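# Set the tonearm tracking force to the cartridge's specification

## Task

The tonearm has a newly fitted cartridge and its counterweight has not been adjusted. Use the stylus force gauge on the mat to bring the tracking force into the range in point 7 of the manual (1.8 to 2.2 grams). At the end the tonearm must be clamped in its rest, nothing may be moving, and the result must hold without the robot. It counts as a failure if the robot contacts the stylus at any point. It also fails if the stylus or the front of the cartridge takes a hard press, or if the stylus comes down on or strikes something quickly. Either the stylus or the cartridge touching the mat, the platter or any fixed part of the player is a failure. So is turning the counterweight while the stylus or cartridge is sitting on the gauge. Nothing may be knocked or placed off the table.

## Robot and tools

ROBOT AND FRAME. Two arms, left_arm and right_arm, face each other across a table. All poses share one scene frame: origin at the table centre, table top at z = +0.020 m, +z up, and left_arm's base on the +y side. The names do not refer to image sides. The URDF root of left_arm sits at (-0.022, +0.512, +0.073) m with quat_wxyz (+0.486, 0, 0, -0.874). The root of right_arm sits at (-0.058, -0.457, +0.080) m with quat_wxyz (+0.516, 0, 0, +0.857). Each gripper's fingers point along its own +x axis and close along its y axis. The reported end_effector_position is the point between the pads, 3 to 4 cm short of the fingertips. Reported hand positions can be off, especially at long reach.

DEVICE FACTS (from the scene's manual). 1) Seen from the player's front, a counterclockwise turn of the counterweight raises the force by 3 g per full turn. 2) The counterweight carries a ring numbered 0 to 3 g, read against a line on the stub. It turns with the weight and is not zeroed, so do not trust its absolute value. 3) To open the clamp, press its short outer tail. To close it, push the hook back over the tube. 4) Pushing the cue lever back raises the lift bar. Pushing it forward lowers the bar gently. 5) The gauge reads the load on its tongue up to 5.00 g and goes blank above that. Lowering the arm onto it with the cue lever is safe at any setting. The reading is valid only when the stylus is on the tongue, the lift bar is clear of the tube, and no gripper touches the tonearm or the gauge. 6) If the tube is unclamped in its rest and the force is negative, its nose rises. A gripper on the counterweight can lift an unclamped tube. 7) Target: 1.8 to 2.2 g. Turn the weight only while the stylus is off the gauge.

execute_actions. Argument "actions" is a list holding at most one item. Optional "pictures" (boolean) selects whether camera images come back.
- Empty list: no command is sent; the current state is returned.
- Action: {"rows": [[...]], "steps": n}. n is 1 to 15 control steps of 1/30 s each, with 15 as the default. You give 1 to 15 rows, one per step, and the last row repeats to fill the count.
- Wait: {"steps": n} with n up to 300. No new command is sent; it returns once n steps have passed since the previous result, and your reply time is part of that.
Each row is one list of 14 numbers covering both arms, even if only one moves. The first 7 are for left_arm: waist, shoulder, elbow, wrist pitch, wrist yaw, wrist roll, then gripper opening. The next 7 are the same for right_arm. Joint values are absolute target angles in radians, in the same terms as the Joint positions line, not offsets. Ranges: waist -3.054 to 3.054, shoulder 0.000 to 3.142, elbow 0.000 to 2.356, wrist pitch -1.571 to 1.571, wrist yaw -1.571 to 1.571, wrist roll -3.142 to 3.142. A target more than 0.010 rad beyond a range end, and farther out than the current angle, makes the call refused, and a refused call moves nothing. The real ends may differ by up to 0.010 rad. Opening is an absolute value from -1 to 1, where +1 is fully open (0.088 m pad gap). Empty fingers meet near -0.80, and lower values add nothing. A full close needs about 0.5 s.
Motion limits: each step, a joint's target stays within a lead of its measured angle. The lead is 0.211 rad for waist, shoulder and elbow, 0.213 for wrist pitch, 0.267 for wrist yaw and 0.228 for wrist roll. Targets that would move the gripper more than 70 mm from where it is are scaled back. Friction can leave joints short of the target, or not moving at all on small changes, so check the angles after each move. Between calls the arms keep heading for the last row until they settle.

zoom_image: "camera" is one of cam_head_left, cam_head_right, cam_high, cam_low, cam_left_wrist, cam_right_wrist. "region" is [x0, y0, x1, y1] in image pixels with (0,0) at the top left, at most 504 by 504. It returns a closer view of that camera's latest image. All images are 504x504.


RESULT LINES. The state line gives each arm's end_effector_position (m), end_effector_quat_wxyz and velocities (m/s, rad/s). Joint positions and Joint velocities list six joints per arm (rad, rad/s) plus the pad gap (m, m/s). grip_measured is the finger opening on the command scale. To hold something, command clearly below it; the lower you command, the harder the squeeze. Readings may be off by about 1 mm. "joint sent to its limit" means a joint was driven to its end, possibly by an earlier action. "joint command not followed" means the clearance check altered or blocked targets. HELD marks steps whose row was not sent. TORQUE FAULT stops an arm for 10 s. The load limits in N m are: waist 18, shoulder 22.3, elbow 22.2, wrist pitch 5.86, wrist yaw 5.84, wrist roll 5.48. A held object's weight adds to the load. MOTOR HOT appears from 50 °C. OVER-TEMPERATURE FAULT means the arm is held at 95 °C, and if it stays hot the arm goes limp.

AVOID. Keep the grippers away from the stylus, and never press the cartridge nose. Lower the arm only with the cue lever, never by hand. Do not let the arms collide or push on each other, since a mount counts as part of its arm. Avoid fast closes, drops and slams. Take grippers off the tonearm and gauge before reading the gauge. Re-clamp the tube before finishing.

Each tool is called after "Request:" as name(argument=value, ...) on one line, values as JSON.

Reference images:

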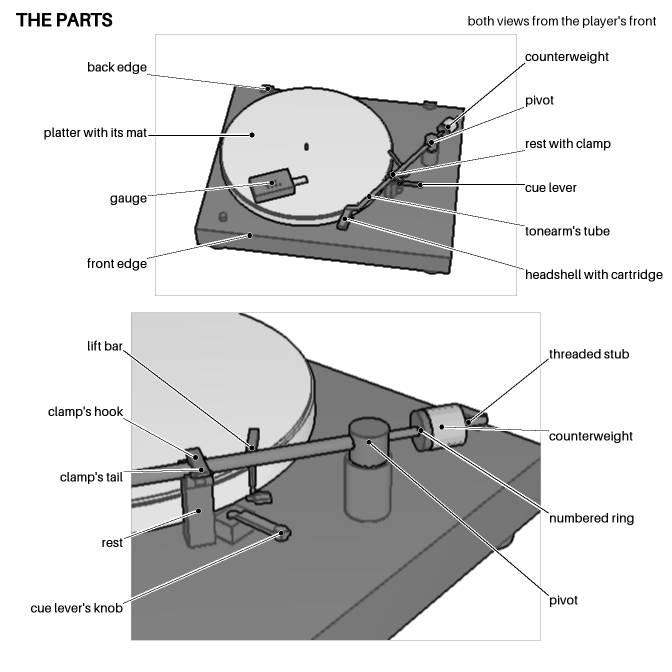

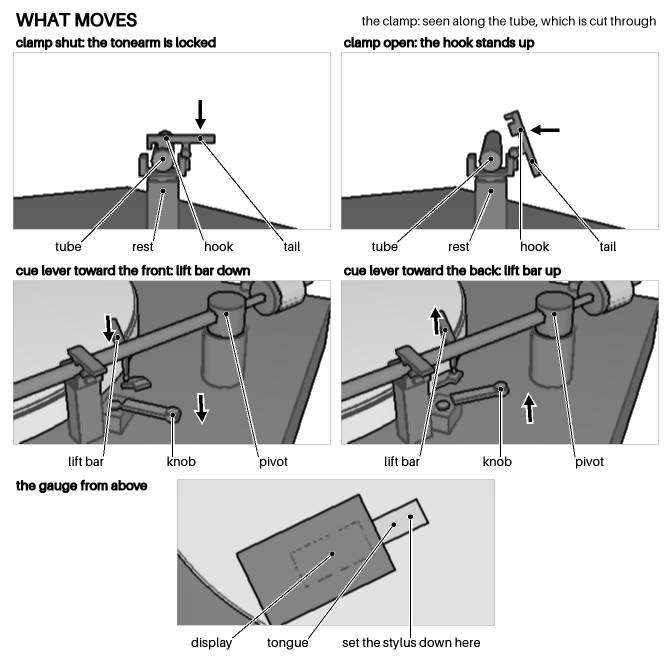

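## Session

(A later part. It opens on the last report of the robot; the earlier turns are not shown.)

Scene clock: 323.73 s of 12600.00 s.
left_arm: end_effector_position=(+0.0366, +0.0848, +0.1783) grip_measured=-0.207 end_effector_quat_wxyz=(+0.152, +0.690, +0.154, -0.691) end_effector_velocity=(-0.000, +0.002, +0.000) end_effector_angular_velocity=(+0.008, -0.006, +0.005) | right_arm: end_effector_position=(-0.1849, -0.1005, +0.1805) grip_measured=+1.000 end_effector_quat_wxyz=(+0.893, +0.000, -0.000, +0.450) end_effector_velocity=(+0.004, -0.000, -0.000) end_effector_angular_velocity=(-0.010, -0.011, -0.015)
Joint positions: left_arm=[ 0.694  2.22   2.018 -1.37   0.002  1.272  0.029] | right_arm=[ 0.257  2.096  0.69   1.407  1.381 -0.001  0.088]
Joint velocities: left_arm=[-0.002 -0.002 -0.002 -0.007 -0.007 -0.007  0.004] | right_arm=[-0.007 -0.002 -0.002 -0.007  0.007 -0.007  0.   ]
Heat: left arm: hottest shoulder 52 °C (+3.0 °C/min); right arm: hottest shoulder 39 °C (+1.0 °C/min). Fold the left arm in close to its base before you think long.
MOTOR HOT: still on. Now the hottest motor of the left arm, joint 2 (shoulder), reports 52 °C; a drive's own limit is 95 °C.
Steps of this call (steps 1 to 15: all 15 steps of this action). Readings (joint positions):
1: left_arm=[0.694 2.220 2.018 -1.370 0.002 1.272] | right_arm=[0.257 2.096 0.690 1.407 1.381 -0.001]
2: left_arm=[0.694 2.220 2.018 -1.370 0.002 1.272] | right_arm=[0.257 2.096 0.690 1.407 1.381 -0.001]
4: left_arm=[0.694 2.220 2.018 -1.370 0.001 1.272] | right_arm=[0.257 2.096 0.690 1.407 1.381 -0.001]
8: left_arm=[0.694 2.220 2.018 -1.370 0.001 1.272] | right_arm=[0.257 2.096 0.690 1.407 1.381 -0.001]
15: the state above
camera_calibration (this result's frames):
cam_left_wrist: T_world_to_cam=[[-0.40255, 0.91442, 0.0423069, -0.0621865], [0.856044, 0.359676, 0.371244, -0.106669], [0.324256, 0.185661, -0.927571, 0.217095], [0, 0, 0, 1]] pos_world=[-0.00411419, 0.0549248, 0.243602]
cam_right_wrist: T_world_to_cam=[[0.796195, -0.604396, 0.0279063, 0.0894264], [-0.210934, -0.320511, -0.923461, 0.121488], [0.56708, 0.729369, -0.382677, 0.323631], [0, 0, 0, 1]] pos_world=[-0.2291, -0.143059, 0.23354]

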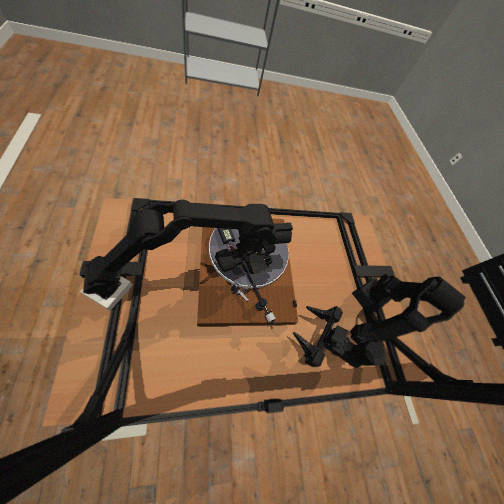

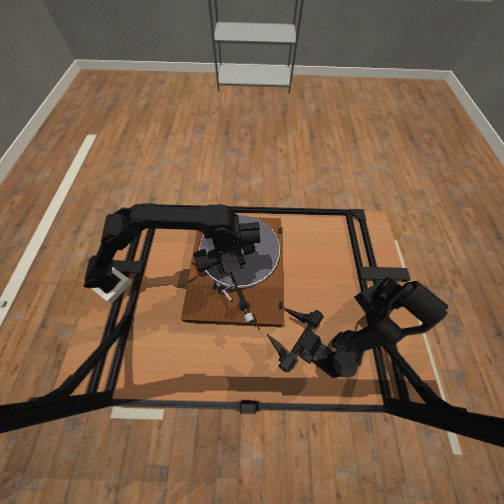

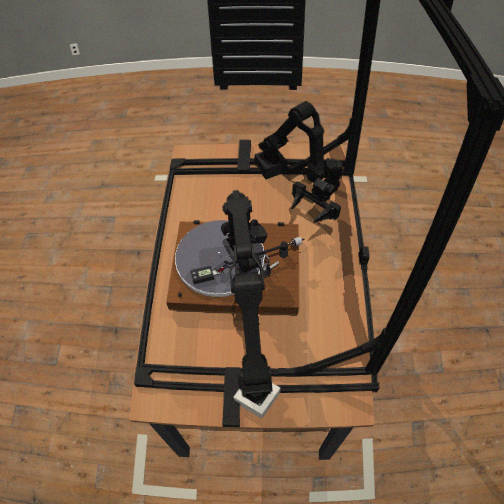

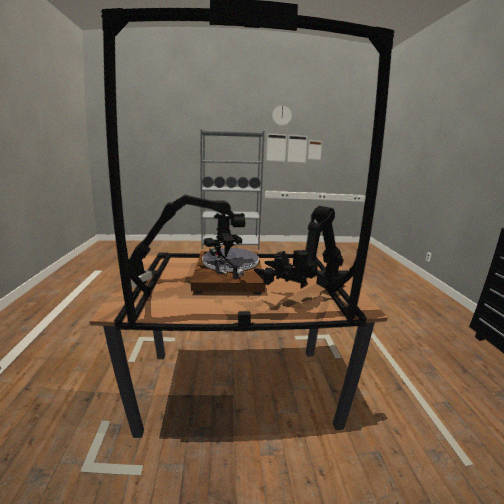

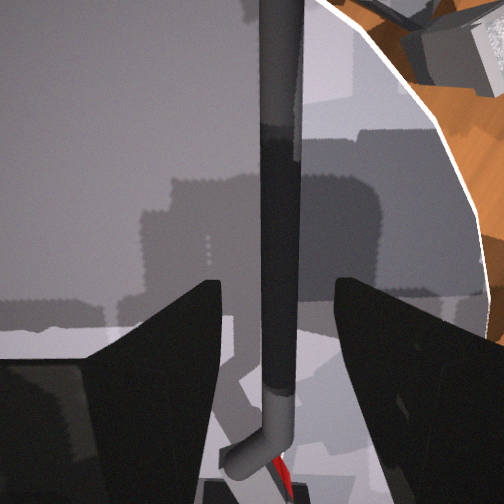

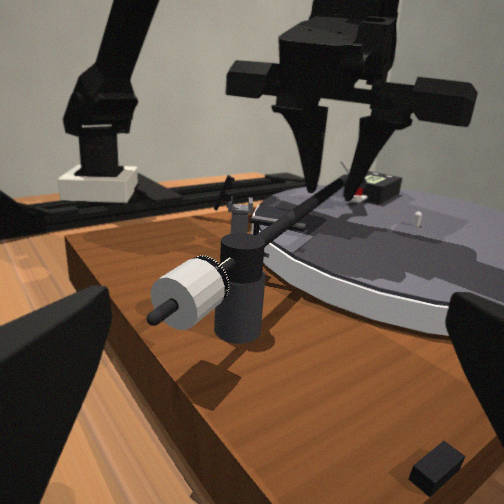

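Request:
execute_actions(actions=[{"rows":[[0.694,2.22,2.05,-1.40,0,1.272,-0.2,0.258,2.099,0.691,1.408,1.38,0,1],[0.694,2.22,2.08,-1.43,0,1.272,-0.2,0.258,2.099,0.691,1.408,1.38,0,1],[0.694,2.22,2.11,-1.46,0,1.272,-0.2,0.258,2.099,0.691,1.408,1.38,0,1],[0.694,2.215,2.14,-1.49,0,1.272,-0.2,0.258,2.099,0.691,1.408,1.38,0,1],[0.694,2.21,2.17,-1.53,0,1.272,-0.2,0.258,2.099,0.691,1.408,1.38,0,1],[0.694,2.20,2.20,-1.56,0,1.272,-0.2,0.258,2.099,0.691,1.408,1.38,0,1],[0.694,2.19,2.20,-1.56,0,1.272,-0.2,0.258,2.099,0.691,1.408,1.38,0,1],[0.694,2.17,2.19,-1.55,0,1.272,-0.2,0.258,2.099,0.691,1.408,1.38,0,1],[0.694,2.15,2.18,-1.54,0,1.272,-0.2,0.258,2.099,0.691,1.408,1.38,0,1],[0.694,2.10,2.15,-1.5,0,1.272,-0.2,0.258,2.099,0.691,1.408,1.38,0,1],[0.72,2.0,2.0,-1.4,0,1.0,0.3,0.258,2.099,0.691,1.408,1.38,0,1],[0.75,1.9,1.85,-1.3,0,0.8,0.6,0.258,2.099,0.691,1.408,1.38,0,1]],"steps":15}], pictures=false)

Request:
execute_actions(actions=[{"rows":[[0.8395,1.734,1.4545,-0.94,0,0,1,0.258,2.099,0.691,1.408,1.38,0,1]],"steps":15}], pictures=false)

Request:
execute_actions(actions=[{"steps":15}])

Scene clock: 334.60 s of 12600.00 s.
left_arm: end_effector_position=(+0.0490, +0.1106, +0.2612) grip_measured=+0.377 end_effector_quat_wxyz=(+0.338, +0.634, +0.205, -0.664) end_effector_velocity=(+0.116, +0.121, +0.159) end_effector_angular_velocity=(-0.724, +0.218, +2.191) | right_arm: end_effector_position=(-0.1849, -0.1005, +0.1805) grip_measured=+1.000 end_effector_quat_wxyz=(+0.893, +0.000, -0.000, +0.450) end_effector_velocity=(+0.000, +0.001, -0.000) end_effector_angular_velocity=(-0.018, -0.023, +0.005)
Joint positions: left_arm=[ 0.733  1.957  1.934 -1.354  0.001  0.955  0.057] | right_arm=[ 0.257  2.096  0.69   1.407  1.381 -0.001  0.088]
Joint velocities: left_arm=[ 0.325 -0.965 -0.823  0.535 -0.022 -1.897  0.176] | right_arm=[-0.002 -0.002 -0.002 -0.007 -0.007 -0.022  0.   ]
Heat: left arm: hottest shoulder 53 °C (+3.0 °C/min); right arm: hottest shoulder 39 °C (+0.0 °C/min). Fold the left arm in close to its base before you think long.
MOTOR HOT: still on. Now the hottest motor of the left arm, joint 2 (shoulder), reports 53 °C; a drive's own limit is 95 °C.
Steps of this call (steps 1 to 15: the robot went on to your last target; steps 16 to 90: nothing new was sent; then 7.37 s passed at rest; steps 91 to 105: all 15 steps of this action). Readings (joint positions):
91: left_arm=[0.694 2.220 2.021 -1.376 0.002 1.272] | right_arm=[0.257 2.096 0.690 1.407 1.381 -0.001]
92: left_arm=[0.694 2.221 2.031 -1.392 0.002 1.272] | right_arm=[0.257 2.096 0.690 1.407 1.381 -0.001]
94: left_arm=[0.694 2.223 2.066 -1.434 0.002 1.272] | right_arm=[0.257 2.096 0.690 1.407 1.381 -0.001]
98: left_arm=[0.694 2.209 2.156 -1.521 0.002 1.272] | right_arm=[0.257 2.096 0.690 1.407 1.381 -0.001]
105: the state above

Scene clock: 335.10 s of 12600.00 s.
left_arm: end_effector_position=(+0.0880, +0.1364, +0.2208) grip_measured=+0.995 end_effector_quat_wxyz=(+0.645, +0.364, +0.446, -0.503) end_effector_velocity=(+0.005, -0.003, +0.026) end_effector_angular_velocity=(-0.151, +0.154, +0.596) | right_arm: end_effector_position=(-0.1849, -0.1005, +0.1805) grip_measured=+1.000 end_effector_quat_wxyz=(+0.893, +0.000, -0.000, +0.450) end_effector_velocity=(+0.000, +0.001, -0.000) end_effector_angular_velocity=(-0.010, -0.011, +0.005)
Joint positions: left_arm=[ 0.842  1.745  1.462 -0.943 -0.002  0.058  0.088] | right_arm=[ 0.257  2.096  0.69   1.407  1.381 -0.001  0.088]
Joint velocities: left_arm=[ 0.002 -0.066 -0.002  0.037 -0.022 -0.623  0.001] | right_arm=[-0.002 -0.002 -0.002 -0.007 -0.007 -0.007  0.   ]
Heat: left arm: hottest shoulder 53 °C (+3.0 °C/min); right arm: hottest shoulder 39 °C (+0.0 °C/min). Fold the left arm in close to its base before you think long.
MOTOR HOT: still on. Now the hottest motor of the left arm, joint 2 (shoulder), reports 53 °C; a drive's own limit is 95 °C.
Steps of this call (steps 1 to 15: all 15 steps of this action). Readings (joint positions):
1: left_arm=[0.748 1.903 1.880 -1.287 0.004 0.889] | right_arm=[0.257 2.096 0.690 1.407 1.381 -0.001]
2: left_arm=[0.772 1.856 1.820 -1.222 0.004 0.823] | right_arm=[0.257 2.096 0.690 1.407 1.381 -0.001]
4: left_arm=[0.817 1.781 1.711 -1.103 -0.001 0.692] | right_arm=[0.257 2.096 0.690 1.407 1.381 -0.001]
8: left_arm=[0.844 1.731 1.534 -0.983 -0.002 0.430] | right_arm=[0.257 2.096 0.690 1.407 1.381 -0.001]
15: the state above

Scene clock: 335.60 s of 12600.00 s.
left_arm: end_effector_position=(+0.0878, +0.1363, +0.2217) grip_measured=+0.997 end_effector_quat_wxyz=(+0.655, +0.346, +0.458, -0.492) end_effector_velocity=(+0.001, +0.006, +0.000) end_effector_angular_velocity=(+0.021, -0.013, +0.012) | right_arm: end_effector_position=(-0.1849, -0.1005, +0.1805) grip_measured=+1.000 end_effector_quat_wxyz=(+0.893, +0.000, -0.000, +0.450) end_effector_velocity=(+0.000, +0.001, -0.000) end_effector_angular_velocity=(-0.010, -0.011, +0.005)
Joint positions: left_arm=[ 0.841  1.742  1.462 -0.942 -0.001  0.005  0.088] | right_arm=[ 0.257  2.096  0.69   1.407  1.381 -0.001  0.088]
Joint velocities: left_arm=[-0.002 -0.007 -0.002 -0.022 -0.022 -0.007  0.   ] | right_arm=[-0.002 -0.002 -0.002 -0.007 -0.007 -0.007  0.   ]
Heat: left arm: hottest shoulder 53 °C (+3.0 °C/min); right arm: hottest shoulder 39 °C (+0.0 °C/min). Fold the left arm in close to its base before you think long.
MOTOR HOT: still on. Now the hottest motor of the left arm, joint 2 (shoulder), reports 53 °C; a drive's own limit is 95 °C.
Steps of this call (steps 1 to 15: the robot went on to your last target). Readings (joint positions):
1: left_arm=[0.841 1.743 1.462 -0.943 -0.002 0.041] | right_arm=[0.257 2.096 0.690 1.407 1.381 -0.001]
2: left_arm=[0.841 1.742 1.462 -0.943 -0.001 0.030] | right_arm=[0.257 2.096 0.690 1.407 1.381 -0.001]
4: left_arm=[0.841 1.742 1.462 -0.943 -0.001 0.017] | right_arm=[0.257 2.096 0.690 1.407 1.381 -0.001]
8: left_arm=[0.841 1.742 1.462 -0.942 -0.001 0.007] | right_arm=[0.257 2.096 0.690 1.407 1.381 -0.001]
15: the state above
camera_calibration (this result's frames):
cam_left_wrist: T_world_to_cam=[[-0.969338, -0.244188, 0.0275005, 0.12042], [-0.243253, 0.969388, 0.0333951, -0.0967814], [-0.0348133, 0.0256816, -0.999064, 0.30035], [0, 0, 0, 1]] pos_world=[0.103642, 0.11551, 0.299989]
cam_right_wrist: T_world_to_cam=[[0.796195, -0.604396, 0.0279063, 0.0894264], [-0.210934, -0.320511, -0.923461, 0.121488], [0.56708, 0.729369, -0.382677, 0.323631], [0, 0, 0, 1]] pos_world=[-0.2291, -0.143059, 0.23354]

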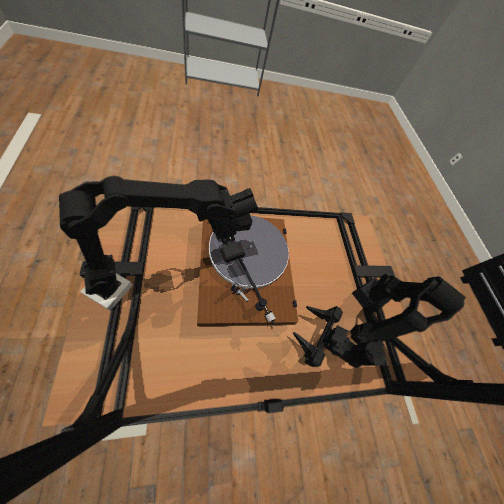

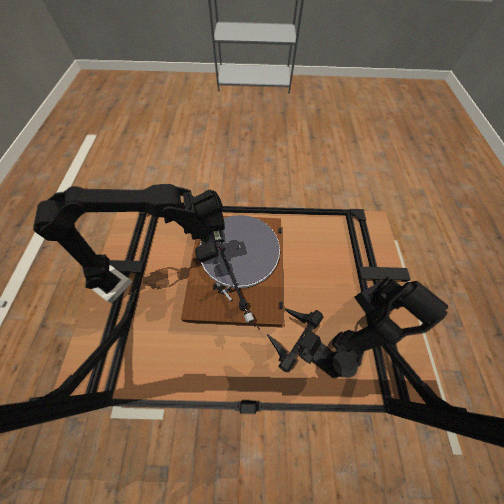

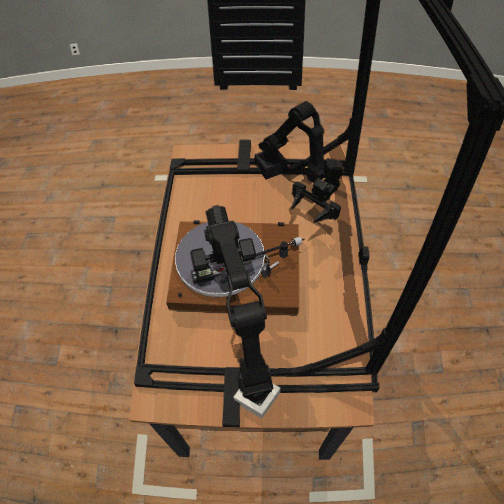

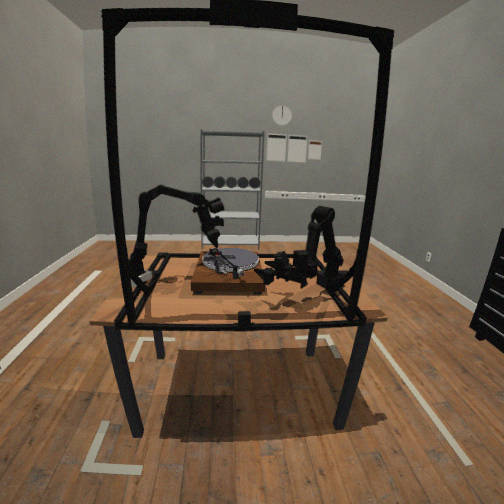

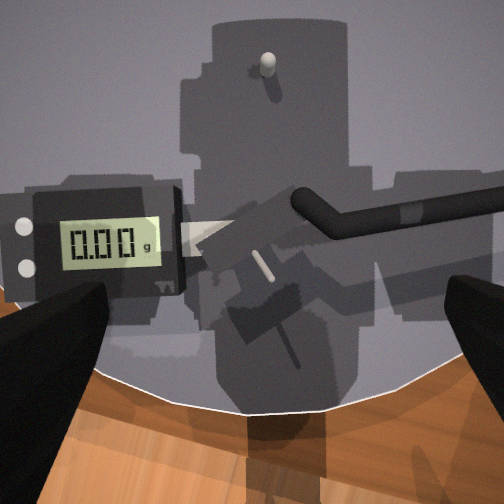

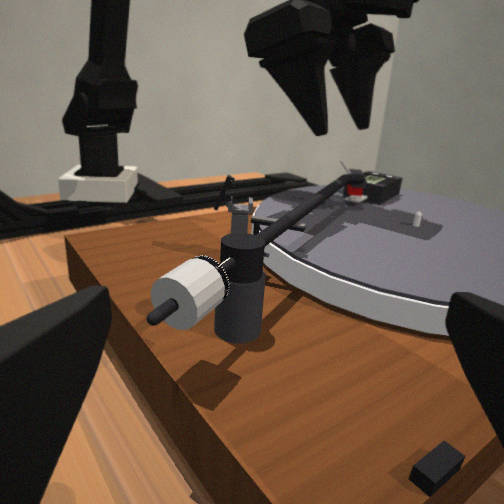

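Request:
zoom_image(camera="cam_right_wrist", region=[325, 160, 405, 215])

Request:
zoom_image(camera="cam_low", region=[200, 240, 240, 270])

Region (325, 160, 405, 215) of cam_right_wrist's 504x504 image, scaled by 6.300, with more detail than that image has; it fills the top 346 rows of this view, and the rest is white.

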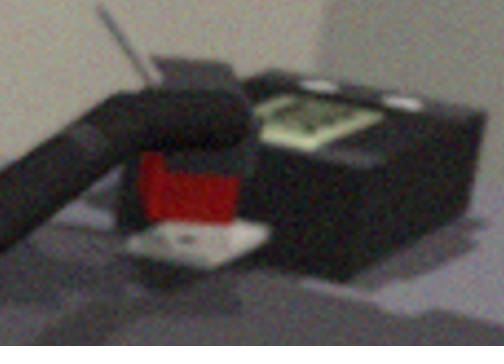

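Region (200, 240, 240, 270) of cam_low's 504x504 image, scaled by 12.600, with more detail than that image has; it fills the top 378 rows of this view, and the rest is white.

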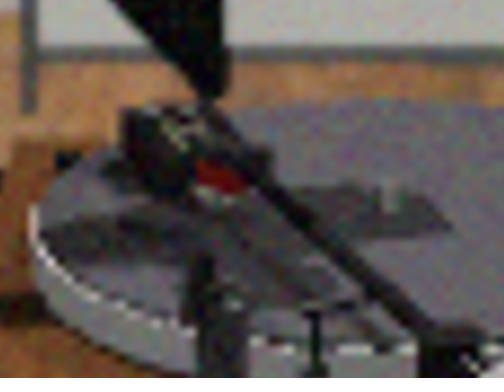

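Request:
execute_actions(actions=[{"rows":[[0.3,1.85,1.80,-1.45,-0.4,3.13,-0.85,0.258,2.099,0.691,1.408,1.38,0,1]],"steps":15}], pictures=false)

Request:
execute_actions(actions=[{"rows":[[0.099,2.0,1.90,-1.47,-0.9,3.13,-0.85,0.258,2.099,0.691,1.408,1.38,0,1]],"steps":15}], pictures=false)

Request:
execute_actions(actions=[{"steps":22}], pictures=false)

Request:
execute_actions(actions=[{"rows":[[0.099,2.14,1.98,-1.41,-0.9,3.13,-0.85,0.258,2.099,0.691,1.408,1.38,0,1],[0.099,2.14,1.98,-1.41,-0.9,3.13,-0.85,0.258,2.099,0.691,1.408,1.38,0,1],[0.099,2.14,1.98,-1.41,-0.9,3.13,-0.85,0.258,2.099,0.691,1.408,1.38,0,1],[0.099,2.14,1.98,-1.41,-0.9,3.13,-0.85,0.258,2.099,0.691,1.408,1.38,0,1],[0.099,2.14,1.98,-1.41,-0.9,3.13,-0.85,0.258,2.099,0.691,1.408,1.38,0,1],[0.099,2.274,1.909,-1.206,-0.9,3.13,-0.85,0.258,2.099,0.691,1.408,1.38,0,1]],"steps":15}], pictures=false)

Request:
execute_actions(actions=[{"steps":8}])

Scene clock: 370.80 s of 12600.00 s.
left_arm: end_effector_position=(-0.0578, +0.1552, +0.2707) grip_measured=-0.766 end_effector_quat_wxyz=(+0.202, +0.798, +0.041, -0.566) end_effector_velocity=(+0.040, +0.003, +0.015) end_effector_angular_velocity=(+0.709, -0.393, -1.742) | right_arm: end_effector_position=(-0.1849, -0.1005, +0.1803) grip_measured=+1.000 end_effector_quat_wxyz=(+0.893, -0.000, -0.000, +0.450) end_effector_velocity=(+0.000, +0.001, -0.003) end_effector_angular_velocity=(-0.024, -0.024, +0.005)
Joint positions: left_arm=[ 0.295  1.843  1.786 -1.442 -0.395  0.971  0.001] | right_arm=[ 0.257  2.097  0.69   1.407  1.381 -0.001  0.088]
Joint velocities: left_arm=[ 0.081 -0.007  0.037 -0.066 -0.066  1.985 -0.175] | right_arm=[-0.002  0.002 -0.002 -0.022 -0.007 -0.007  0.   ]
Heat: left arm: hottest shoulder 53 °C (+3.0 °C/min); right arm: hottest shoulder 40 °C (+1.0 °C/min). Fold the left arm in close to its base before you think long.
MOTOR HOT: still on. Now the hottest motor of the left arm, joint 2 (shoulder), reports 53 °C; a drive's own limit is 95 °C.
Steps of this call (steps 1 to 15: the robot went on to your last target; steps 16 to 90: nothing new was sent; then 31.70 s passed at rest; steps 91 to 105: all 15 steps of this action). Readings (joint positions):
91: left_arm=[0.825 1.759 1.497 -0.999 -0.069 0.050] | right_arm=[0.257 2.097 0.690 1.407 1.381 -0.001]
92: left_arm=[0.783 1.786 1.553 -1.065 -0.157 0.118] | right_arm=[0.257 2.097 0.690 1.407 1.381 -0.001]
94: left_arm=[0.673 1.829 1.662 -1.174 -0.279 0.248] | right_arm=[0.257 2.097 0.690 1.407 1.381 -0.001]
98: left_arm=[0.430 1.843 1.765 -1.375 -0.367 0.507] | right_arm=[0.257 2.097 0.690 1.407 1.381 -0.001]
105: the state above

Scene clock: 371.30 s of 12600.00 s.
left_arm: end_effector_position=(-0.0850, +0.1203, +0.2871) grip_measured=-0.799 end_effector_quat_wxyz=(-0.254, +0.887, -0.271, -0.276) end_effector_velocity=(+0.005, -0.000, +0.005) end_effector_angular_velocity=(+1.383, -0.712, -1.241) | right_arm: end_effector_position=(-0.1849, -0.1005, +0.1803) grip_measured=+1.000 end_effector_quat_wxyz=(+0.893, -0.000, -0.000, +0.450) end_effector_velocity=(+0.002, -0.001, +0.001) end_effector_angular_velocity=(-0.015, -0.019, -0.010)
Joint positions: left_arm=[ 0.098  2.001  1.89  -1.468 -0.894  1.956  0.   ] | right_arm=[ 0.257  2.097  0.69   1.407  1.381 -0.001  0.088]
Joint velocities: left_arm=[ 0.002 -0.002 -0.002 -0.007 -0.037  1.985  0.   ] | right_arm=[-0.002 -0.007 -0.002 -0.007  0.007 -0.022  0.   ]
Heat: left arm: hottest shoulder 53 °C (+3.0 °C/min); right arm: hottest shoulder 40 °C (+1.0 °C/min). Fold the left arm in close to its base before you think long.
MOTOR HOT: still on. Now the hottest motor of the left arm, joint 2 (shoulder), reports 53 °C; a drive's own limit is 95 °C.
Steps of this call (steps 1 to 15: all 15 steps of this action). Readings (joint positions):
1: left_arm=[0.282 1.866 1.807 -1.464 -0.464 1.035] | right_arm=[0.257 2.097 0.690 1.407 1.381 -0.001]
2: left_arm=[0.247 1.893 1.837 -1.466 -0.552 1.100] | right_arm=[0.257 2.097 0.690 1.407 1.381 -0.001]
4: left_arm=[0.164 1.944 1.873 -1.454 -0.702 1.230] | right_arm=[0.257 2.097 0.690 1.407 1.381 -0.001]
8: left_arm=[0.091 1.999 1.878 -1.466 -0.847 1.494] | right_arm=[0.257 2.097 0.690 1.407 1.381 -0.001]
15: the state above

Scene clock: 372.03 s of 12600.00 s.
left_arm: end_effector_position=(-0.0847, +0.1203, +0.2875) grip_measured=-0.799 end_effector_quat_wxyz=(-0.697, +0.605, -0.376, -0.082) end_effector_velocity=(+0.002, +0.001, +0.002) end_effector_angular_velocity=(+0.117, -0.065, -0.103) | right_arm: end_effector_position=(-0.1849, -0.1005, +0.1803) grip_measured=+1.000 end_effector_quat_wxyz=(+0.893, -0.000, -0.000, +0.450) end_effector_velocity=(-0.001, -0.000, -0.000) end_effector_angular_velocity=(-0.017, -0.017, +0.010)
Joint positions: left_arm=[ 0.098  2.001  1.89  -1.469 -0.897  3.111  0.   ] | right_arm=[ 0.257  2.097  0.69   1.407  1.381 -0.001  0.088]
Joint velocities: left_arm=[ 0.002 -0.002  0.002 -0.007 -0.007  0.168  0.   ] | right_arm=[ 0.002 -0.007 -0.002 -0.022 -0.007 -0.007  0.   ]
Heat: left arm: hottest shoulder 53 °C (+3.0 °C/min); right arm: hottest shoulder 40 °C (+1.0 °C/min). Fold the left arm in close to its base before you think long.
MOTOR HOT: still on. Now the hottest motor of the left arm, joint 2 (shoulder), reports 53 °C; a drive's own limit is 95 °C.
Steps of this call (steps 1 to 22: the robot went on to your last target). Readings (joint positions):
1: left_arm=[0.098 2.001 1.890 -1.468 -0.894 2.022] | right_arm=[0.257 2.097 0.690 1.407 1.381 -0.001]
2: left_arm=[0.098 2.001 1.890 -1.468 -0.895 2.089] | right_arm=[0.257 2.097 0.690 1.407 1.381 -0.001]
4: left_arm=[0.098 2.001 1.890 -1.468 -0.897 2.220] | right_arm=[0.257 2.097 0.690 1.407 1.381 -0.001]
8: left_arm=[0.098 2.001 1.890 -1.468 -0.897 2.483] | right_arm=[0.257 2.097 0.690 1.407 1.381 -0.001]
22: the state above

Scene clock: 372.53 s of 12600.00 s.
left_arm: end_effector_position=(-0.1112, +0.0660, +0.1803) grip_measured=-0.799 end_effector_quat_wxyz=(-0.706, +0.596, -0.374, -0.080) end_effector_velocity=(-0.003, -0.012, +0.001) end_effector_angular_velocity=(-0.075, -0.004, -0.008) | right_arm: end_effector_position=(-0.1849, -0.1005, +0.1803) grip_measured=+1.000 end_effector_quat_wxyz=(+0.893, -0.000, -0.000, +0.450) end_effector_velocity=(+0.002, +0.001, -0.000) end_effector_angular_velocity=(-0.010, -0.011, -0.000)
Joint positions: left_arm=[ 0.099  2.285  1.908 -1.215 -0.897  3.126  0.   ] | right_arm=[ 0.257  2.097  0.69   1.407  1.381 -0.001  0.088]
Joint velocities: left_arm=[-0.002  0.002 -0.007  0.081 -0.037  0.007  0.   ] | right_arm=[-0.007 -0.002 -0.002 -0.007 -0.007 -0.007  0.   ]
Heat: left arm: hottest shoulder 53 °C (+3.0 °C/min); right arm: hottest shoulder 40 °C (+1.0 °C/min). Fold the left arm in close to its base before you think long.
MOTOR HOT: still on. Now the hottest motor of the left arm, joint 2 (shoulder), reports 53 °C; a drive's own limit is 95 °C.
Steps of this call (steps 1 to 15: all 15 steps of this action). Readings (joint positions):
1: left_arm=[0.098 2.022 1.908 -1.469 -0.898 3.116] | right_arm=[0.257 2.097 0.690 1.407 1.381 -0.001]
2: left_arm=[0.098 2.043 1.933 -1.442 -0.901 3.119] | right_arm=[0.257 2.097 0.690 1.407 1.381 -0.001]
4: left_arm=[0.098 2.086 1.960 -1.421 -0.902 3.122] | right_arm=[0.257 2.097 0.690 1.407 1.381 -0.001]
8: left_arm=[0.099 2.182 1.949 -1.287 -0.902 3.125] | right_arm=[0.257 2.097 0.690 1.407 1.381 -0.001]
15: the state above

Scene clock: 372.80 s of 12600.00 s.
left_arm: end_effector_position=(-0.1115, +0.0650, +0.1825) grip_measured=-0.799 end_effector_quat_wxyz=(-0.702, +0.600, -0.376, -0.079) end_effector_velocity=(-0.003, -0.003, -0.001) end_effector_angular_velocity=(-0.032, +0.024, +0.011) | right_arm: end_effector_position=(-0.1849, -0.1005, +0.1803) grip_measured=+1.000 end_effector_quat_wxyz=(+0.893, -0.000, -0.000, +0.450) end_effector_velocity=(+0.003, -0.002, -0.003) end_effector_angular_velocity=(-0.024, -0.024, -0.010)
Joint positions: left_arm=[ 0.099  2.28   1.908 -1.208 -0.899  3.126  0.   ] | right_arm=[ 0.257  2.097  0.69   1.407  1.381 -0.001  0.088]
Joint velocities: left_arm=[-0.002  0.002  0.002  0.022  0.007 -0.022  0.   ] | right_arm=[-0.002 -0.002 -0.007 -0.022  0.007 -0.007  0.   ]
Heat: left arm: hottest shoulder 53 °C (+3.0 °C/min); right arm: hottest shoulder 40 °C (+1.0 °C/min). Fold the left arm in close to its base before you think long.
MOTOR HOT: still on. Now the hottest motor of the left arm, joint 2 (shoulder), reports 53 °C; a drive's own limit is 95 °C.
Steps of this call (steps 1 to 8: the robot went on to your last target). Readings (joint positions):
1: left_arm=[0.099 2.285 1.908 -1.213 -0.897 3.126] | right_arm=[0.257 2.097 0.690 1.407 1.381 -0.001]
2: left_arm=[0.099 2.283 1.908 -1.210 -0.899 3.126] | right_arm=[0.257 2.097 0.690 1.407 1.381 -0.001]
4: left_arm=[0.099 2.280 1.908 -1.210 -0.899 3.126] | right_arm=[0.257 2.097 0.690 1.407 1.381 -0.001]
8: the state above
camera_calibration (this result's frames):
cam_left_wrist: T_world_to_cam=[[0.523481, -0.273461, 0.806961, -0.0630343], [-0.683969, -0.699644, 0.206602, -0.0470994], [0.508088, -0.660089, -0.55329, 0.279861], [0, 0, 0, 1]] pos_world=[-0.141411, 0.134543, 0.215441]
cam_right_wrist: T_world_to_cam=[[0.796188, -0.604388, 0.0282816, 0.0893604], [-0.210696, -0.32077, -0.923425, 0.121384], [0.567179, 0.729261, -0.382735, 0.323601], [0, 0, 0, 1]] pos_world=[-0.229112, -0.143045, 0.233415]

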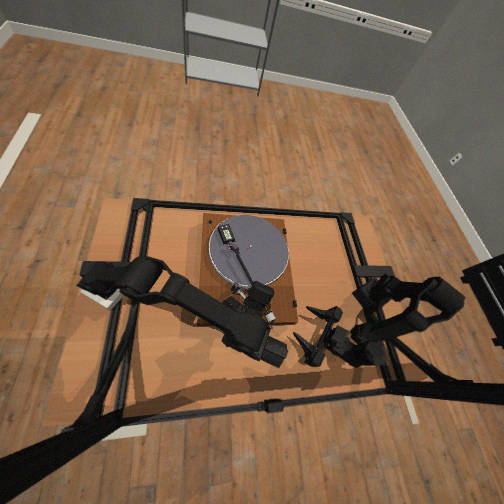

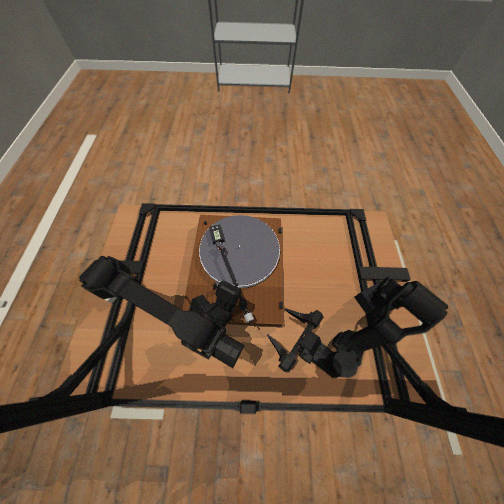

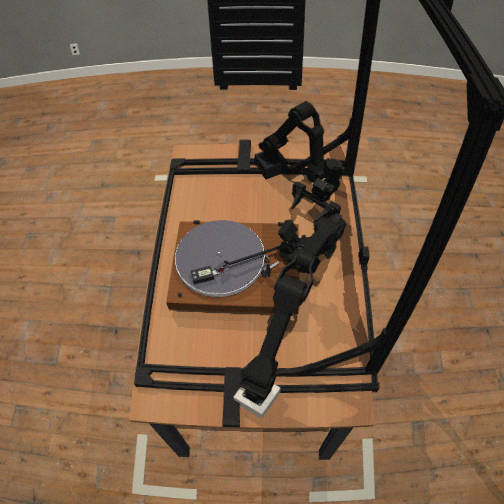

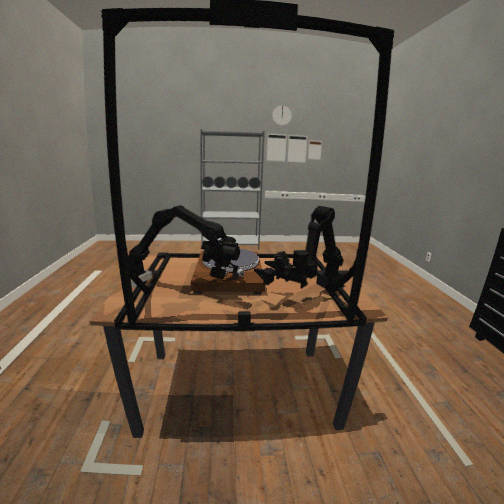

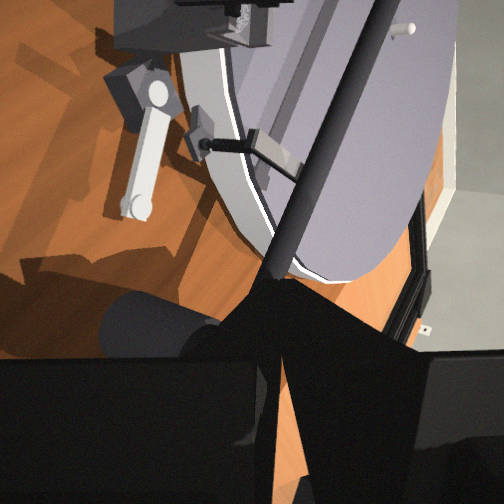

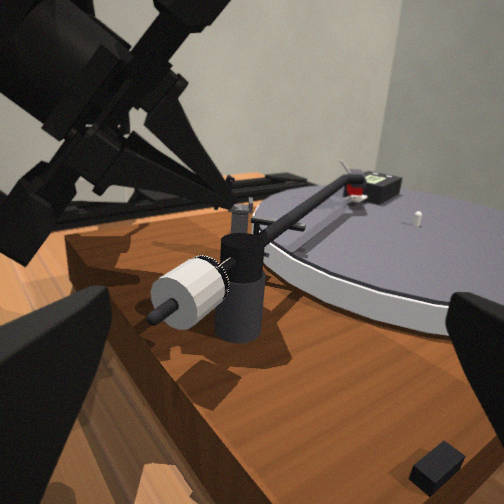

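Request:
execute_actions(actions=[{"rows":[[0.099,2.283,1.89,-1.18,-0.9,3.13,-0.85,0.258,2.099,0.691,1.408,1.38,0,1],[0.099,2.288,1.875,-1.158,-0.9,3.13,-0.85,0.258,2.099,0.691,1.408,1.38,0,1],[0.099,2.294,1.86,-1.137,-0.9,3.13,-0.85,0.258,2.099,0.691,1.408,1.38,0,1],[0.099,2.30,1.845,-1.116,-0.9,3.13,-0.85,0.258,2.099,0.691,1.408,1.38,0,1],[0.099,2.306,1.83,-1.095,-0.9,3.13,-0.85,0.258,2.099,0.691,1.408,1.38,0,1],[0.099,2.312,1.815,-1.074,-0.9,3.13,-0.85,0.258,2.099,0.691,1.408,1.38,0,1],[0.099,2.318,1.80,-1.053,-0.9,3.13,-0.85,0.258,2.099,0.691,1.408,1.38,0,1],[0.099,2.325,1.785,-1.031,-0.9,3.13,-0.85,0.258,2.099,0.691,1.408,1.38,0,1],[0.099,2.333,1.768,-1.008,-0.9,3.13,-0.85,0.258,2.099,0.691,1.408,1.38,0,1]],"steps":15}])

Scene clock: 380.60 s of 12600.00 s.
left_arm: end_effector_position=(-0.1119, +0.0641, +0.1277) grip_measured=-0.799 end_effector_quat_wxyz=(-0.699, +0.602, -0.377, -0.079) end_effector_velocity=(+0.001, +0.000, -0.012) end_effector_angular_velocity=(-0.026, -0.012, +0.002) | right_arm: end_effector_position=(-0.1849, -0.1005, +0.1803) grip_measured=+1.000 end_effector_quat_wxyz=(+0.893, -0.000, -0.000, +0.450) end_effector_velocity=(-0.001, +0.002, -0.000) end_effector_angular_velocity=(-0.010, -0.011, +0.020)
Joint positions: left_arm=[ 0.099  2.332  1.775 -1.017 -0.899  3.126  0.   ] | right_arm=[ 0.257  2.097  0.69   1.407  1.381 -0.001  0.088]
Joint velocities: left_arm=[-0.002  0.007 -0.046  0.066 -0.022 -0.007  0.   ] | right_arm=[-0.002 -0.002 -0.002 -0.007 -0.022 -0.007  0.   ]
Heat: left arm: hottest shoulder 55 °C (+4.0 °C/min); right arm: hottest shoulder 40 °C (+1.0 °C/min). Fold the left arm in close to its base before you think long.
MOTOR HOT: still on. Now the hottest motor of the left arm, joint 2 (shoulder), reports 55 °C; a drive's own limit is 95 °C.
Steps of this call (steps 1 to 15: the robot went on to your last target; steps 16 to 90: nothing new was sent; then 4.30 s passed at rest; steps 91 to 105: all 15 steps of this action). Readings (joint positions):
91: left_arm=[0.099 2.280 1.907 -1.202 -0.899 3.126] | right_arm=[0.257 2.097 0.690 1.407 1.381 -0.001]
92: left_arm=[0.099 2.280 1.902 -1.189 -0.899 3.126] | right_arm=[0.257 2.097 0.690 1.407 1.381 -0.001]
94: left_arm=[0.099 2.280 1.886 -1.157 -0.899 3.126] | right_arm=[0.257 2.097 0.690 1.407 1.381 -0.001]
98: left_arm=[0.099 2.294 1.833 -1.081 -0.899 3.126] | right_arm=[0.257 2.097 0.690 1.407 1.381 -0.001]
105: the state above
camera_calibration (this result's frames):
cam_left_wrist: T_world_to_cam=[[0.525931, -0.268491, 0.807038, -0.0189117], [-0.683333, -0.698352, 0.212982, -0.0375825], [0.506412, -0.663489, -0.550753, 0.248884], [0, 0, 0, 1]] pos_world=[-0.141773, 0.133808, 0.16034]
cam_right_wrist: T_world_to_cam=[[0.796188, -0.604388, 0.0282816, 0.0893604], [-0.210696, -0.32077, -0.923425, 0.121384], [0.567179, 0.729261, -0.382735, 0.323601], [0, 0, 0, 1]] pos_world=[-0.229112, -0.143045, 0.233415]

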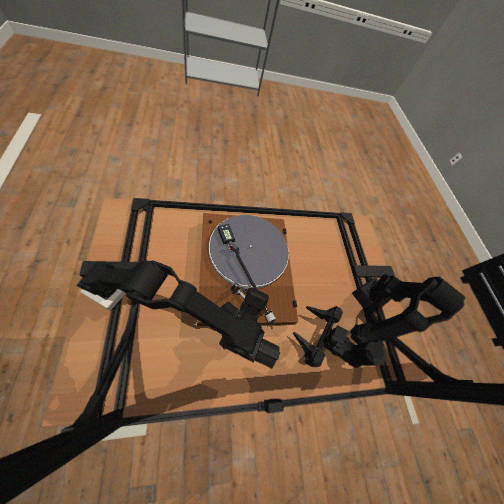

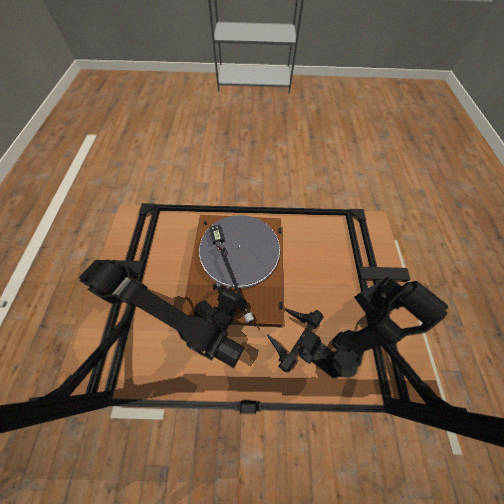

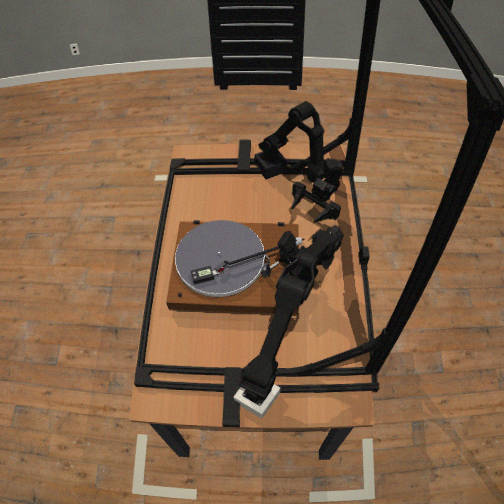

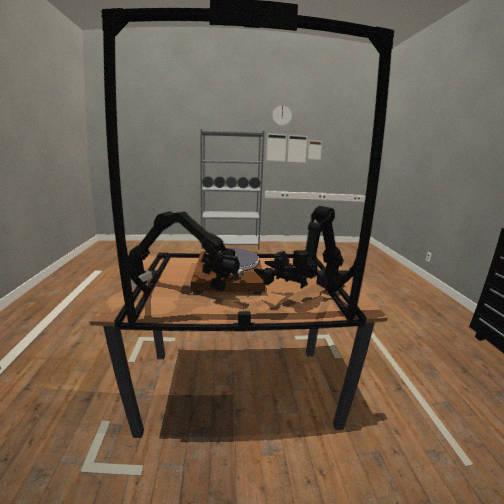

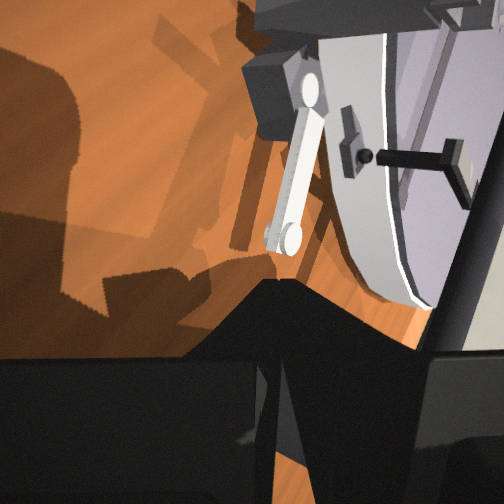

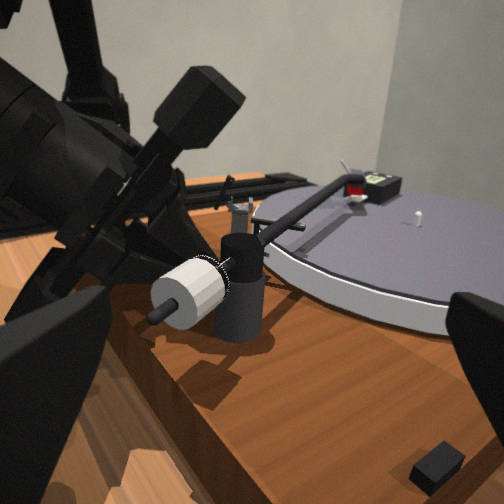

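Request:
execute_actions(actions=[{"rows":[[0.104,2.333,1.768,-1.008,-0.9,3.13,-0.85,0.258,2.099,0.691,1.408,1.38,0,1],[0.109,2.333,1.768,-1.008,-0.9,3.13,-0.85,0.258,2.099,0.691,1.408,1.38,0,1],[0.114,2.333,1.768,-1.008,-0.9,3.13,-0.85,0.258,2.099,0.691,1.408,1.38,0,1]],"steps":8}], pictures=false)

Request:
execute_actions(actions=[{"rows":[[0.111,2.318,1.754,-1.002,-0.9,3.13,-0.85,0.258,2.099,0.691,1.408,1.38,0,1],[0.108,2.31,1.74,-0.995,-0.9,3.13,-0.85,0.258,2.099,0.691,1.408,1.38,0,1],[0.105,2.302,1.726,-0.989,-0.9,3.13,-0.85,0.258,2.099,0.691,1.408,1.38,0,1],[0.102,2.294,1.711,-0.982,-0.9,3.13,-0.85,0.258,2.099,0.691,1.408,1.38,0,1],[0.099,2.286,1.697,-0.976,-0.9,3.13,-0.85,0.258,2.099,0.691,1.408,1.38,0,1],[0.096,2.278,1.683,-0.97,-0.9,3.13,-0.85,0.258,2.099,0.691,1.408,1.38,0,1],[0.093,2.27,1.669,-0.963,-0.9,3.13,-0.85,0.258,2.099,0.691,1.408,1.38,0,1],[0.09,2.262,1.655,-0.957,-0.9,3.13,-0.85,0.258,2.099,0.691,1.408,1.38,0,1]],"steps":15}])

Scene clock: 393.93 s of 12600.00 s.
left_arm: end_effector_position=(-0.1068, +0.0622, +0.1275) grip_measured=-0.799 end_effector_quat_wxyz=(-0.697, +0.606, -0.375, -0.082) end_effector_velocity=(+0.019, +0.000, +0.001) end_effector_angular_velocity=(+0.022, -0.019, +0.032) | right_arm: end_effector_position=(-0.1849, -0.1005, +0.1803) grip_measured=+1.000 end_effector_quat_wxyz=(+0.893, -0.000, -0.000, +0.450) end_effector_velocity=(+0.000, +0.001, -0.000) end_effector_angular_velocity=(-0.010, -0.011, +0.005)
Joint positions: left_arm=[ 0.111  2.332  1.774 -1.009 -0.899  3.126  0.   ] | right_arm=[ 0.257  2.097  0.69   1.407  1.381 -0.001  0.088]
Joint velocities: left_arm=[ 0.037 -0.002 -0.002 -0.022 -0.007  0.007  0.   ] | right_arm=[-0.002 -0.002 -0.002 -0.007 -0.007 -0.007  0.   ]
Heat: left arm: hottest shoulder 56 °C (+3.0 °C/min); right arm: hottest shoulder 40 °C (+1.0 °C/min). Fold the left arm in close to its base before you think long.
MOTOR HOT: still on. Now the hottest motor of the left arm, joint 2 (shoulder), reports 56 °C; a drive's own limit is 95 °C.
Steps of this call (steps 1 to 15: the robot went on to your last target; steps 16 to 90: nothing new was sent; then 10.07 s passed at rest; steps 91 to 98: all 8 steps of this action). Readings (joint positions):
91: left_arm=[0.099 2.332 1.774 -1.009 -0.899 3.126] | right_arm=[0.257 2.097 0.690 1.407 1.381 -0.001]
92: left_arm=[0.099 2.332 1.774 -1.009 -0.899 3.126] | right_arm=[0.257 2.097 0.690 1.407 1.381 -0.001]
94: left_arm=[0.102 2.332 1.774 -1.009 -0.899 3.126] | right_arm=[0.257 2.097 0.690 1.407 1.381 -0.001]
98: the state above

Scene clock: 394.43 s of 12600.00 s.
left_arm: end_effector_position=(-0.1124, +0.0776, +0.1246) grip_measured=-0.799 end_effector_quat_wxyz=(-0.697, +0.601, -0.385, -0.074) end_effector_velocity=(-0.000, +0.000, +0.002) end_effector_angular_velocity=(-0.013, -0.001, -0.007) | right_arm: end_effector_position=(-0.1849, -0.1005, +0.1803) grip_measured=+1.000 end_effector_quat_wxyz=(+0.893, -0.000, -0.000, +0.450) end_effector_velocity=(+0.000, -0.001, -0.002) end_effector_angular_velocity=(-0.021, -0.021, -0.005)
Joint positions: left_arm=[ 0.085  2.278  1.669 -0.956 -0.895  3.127  0.   ] | right_arm=[ 0.257  2.097  0.69   1.407  1.381 -0.001  0.088]
Joint velocities: left_arm=[-0.002 -0.012 -0.017  0.022 -0.007  0.007  0.   ] | right_arm=[ 0.002 -0.002 -0.002 -0.022  0.007 -0.007  0.   ]
Heat: left arm: hottest shoulder 56 °C (+3.0 °C/min); right arm: hottest shoulder 40 °C (+1.0 °C/min). Fold the left arm in close to its base before you think long.
MOTOR HOT: still on. Now the hottest motor of the left arm, joint 2 (shoulder), reports 56 °C; a drive's own limit is 95 °C.
Steps of this call (steps 1 to 15: all 15 steps of this action). Readings (joint positions):
1: left_arm=[0.112 2.332 1.772 -1.008 -0.899 3.126] | right_arm=[0.257 2.097 0.690 1.407 1.381 -0.001]
2: left_arm=[0.112 2.331 1.767 -1.004 -0.899 3.126] | right_arm=[0.257 2.097 0.690 1.407 1.381 -0.001]
4: left_arm=[0.111 2.323 1.749 -0.995 -0.899 3.126] | right_arm=[0.257 2.097 0.690 1.407 1.381 -0.001]
8: left_arm=[0.097 2.297 1.701 -0.967 -0.896 3.127] | right_arm=[0.257 2.097 0.690 1.407 1.381 -0.001]
15: the state above
camera_calibration (this result's frames):
cam_left_wrist: T_world_to_cam=[[0.527656, -0.271732, 0.804823, -0.0117361], [-0.692062, -0.686916, 0.221804, -0.0307583], [0.492574, -0.674024, -0.550511, 0.255576], [0, 0, 0, 1]] pos_world=[-0.140984, 0.147947, 0.156965]
cam_right_wrist: T_world_to_cam=[[0.796188, -0.604388, 0.0282816, 0.0893615], [-0.210696, -0.32077, -0.923425, 0.121302], [0.567179, 0.729261, -0.382735, 0.323567], [0, 0, 0, 1]] pos_world=[-0.229111, -0.143046, 0.233327]

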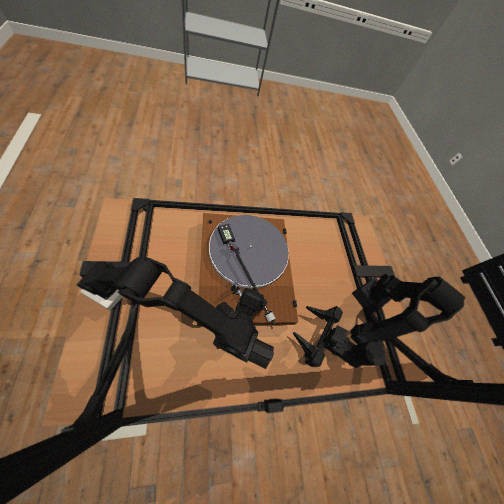

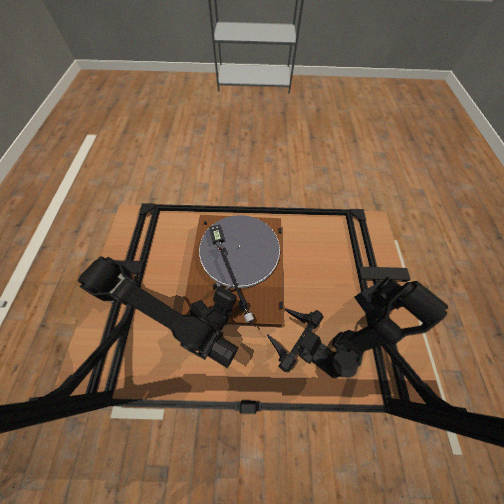

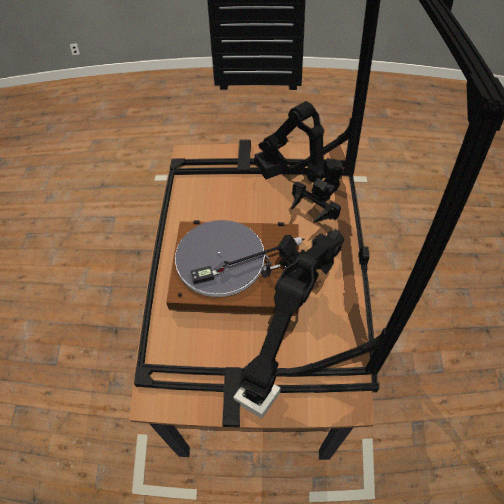

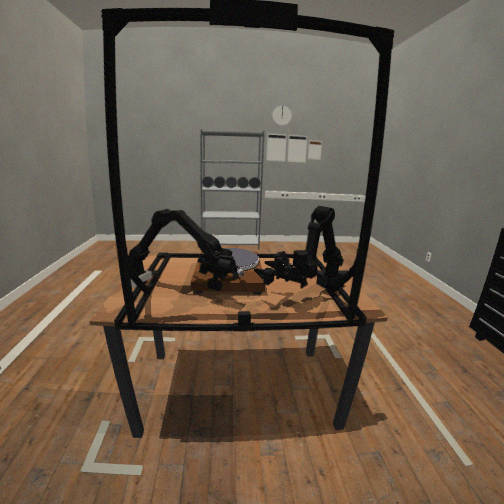

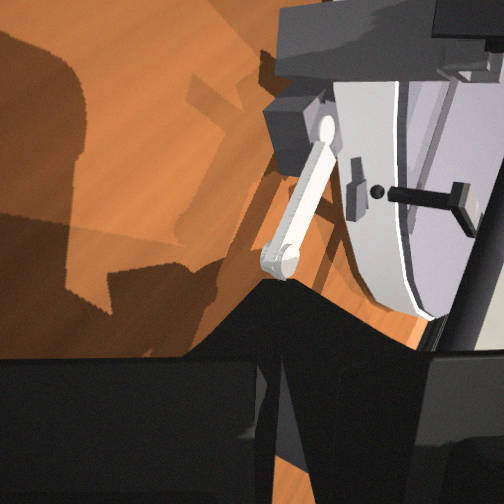

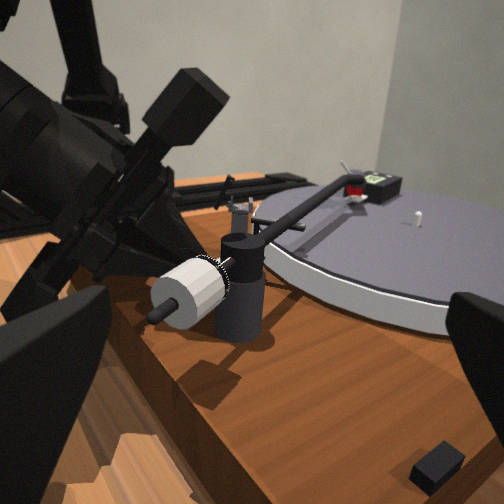

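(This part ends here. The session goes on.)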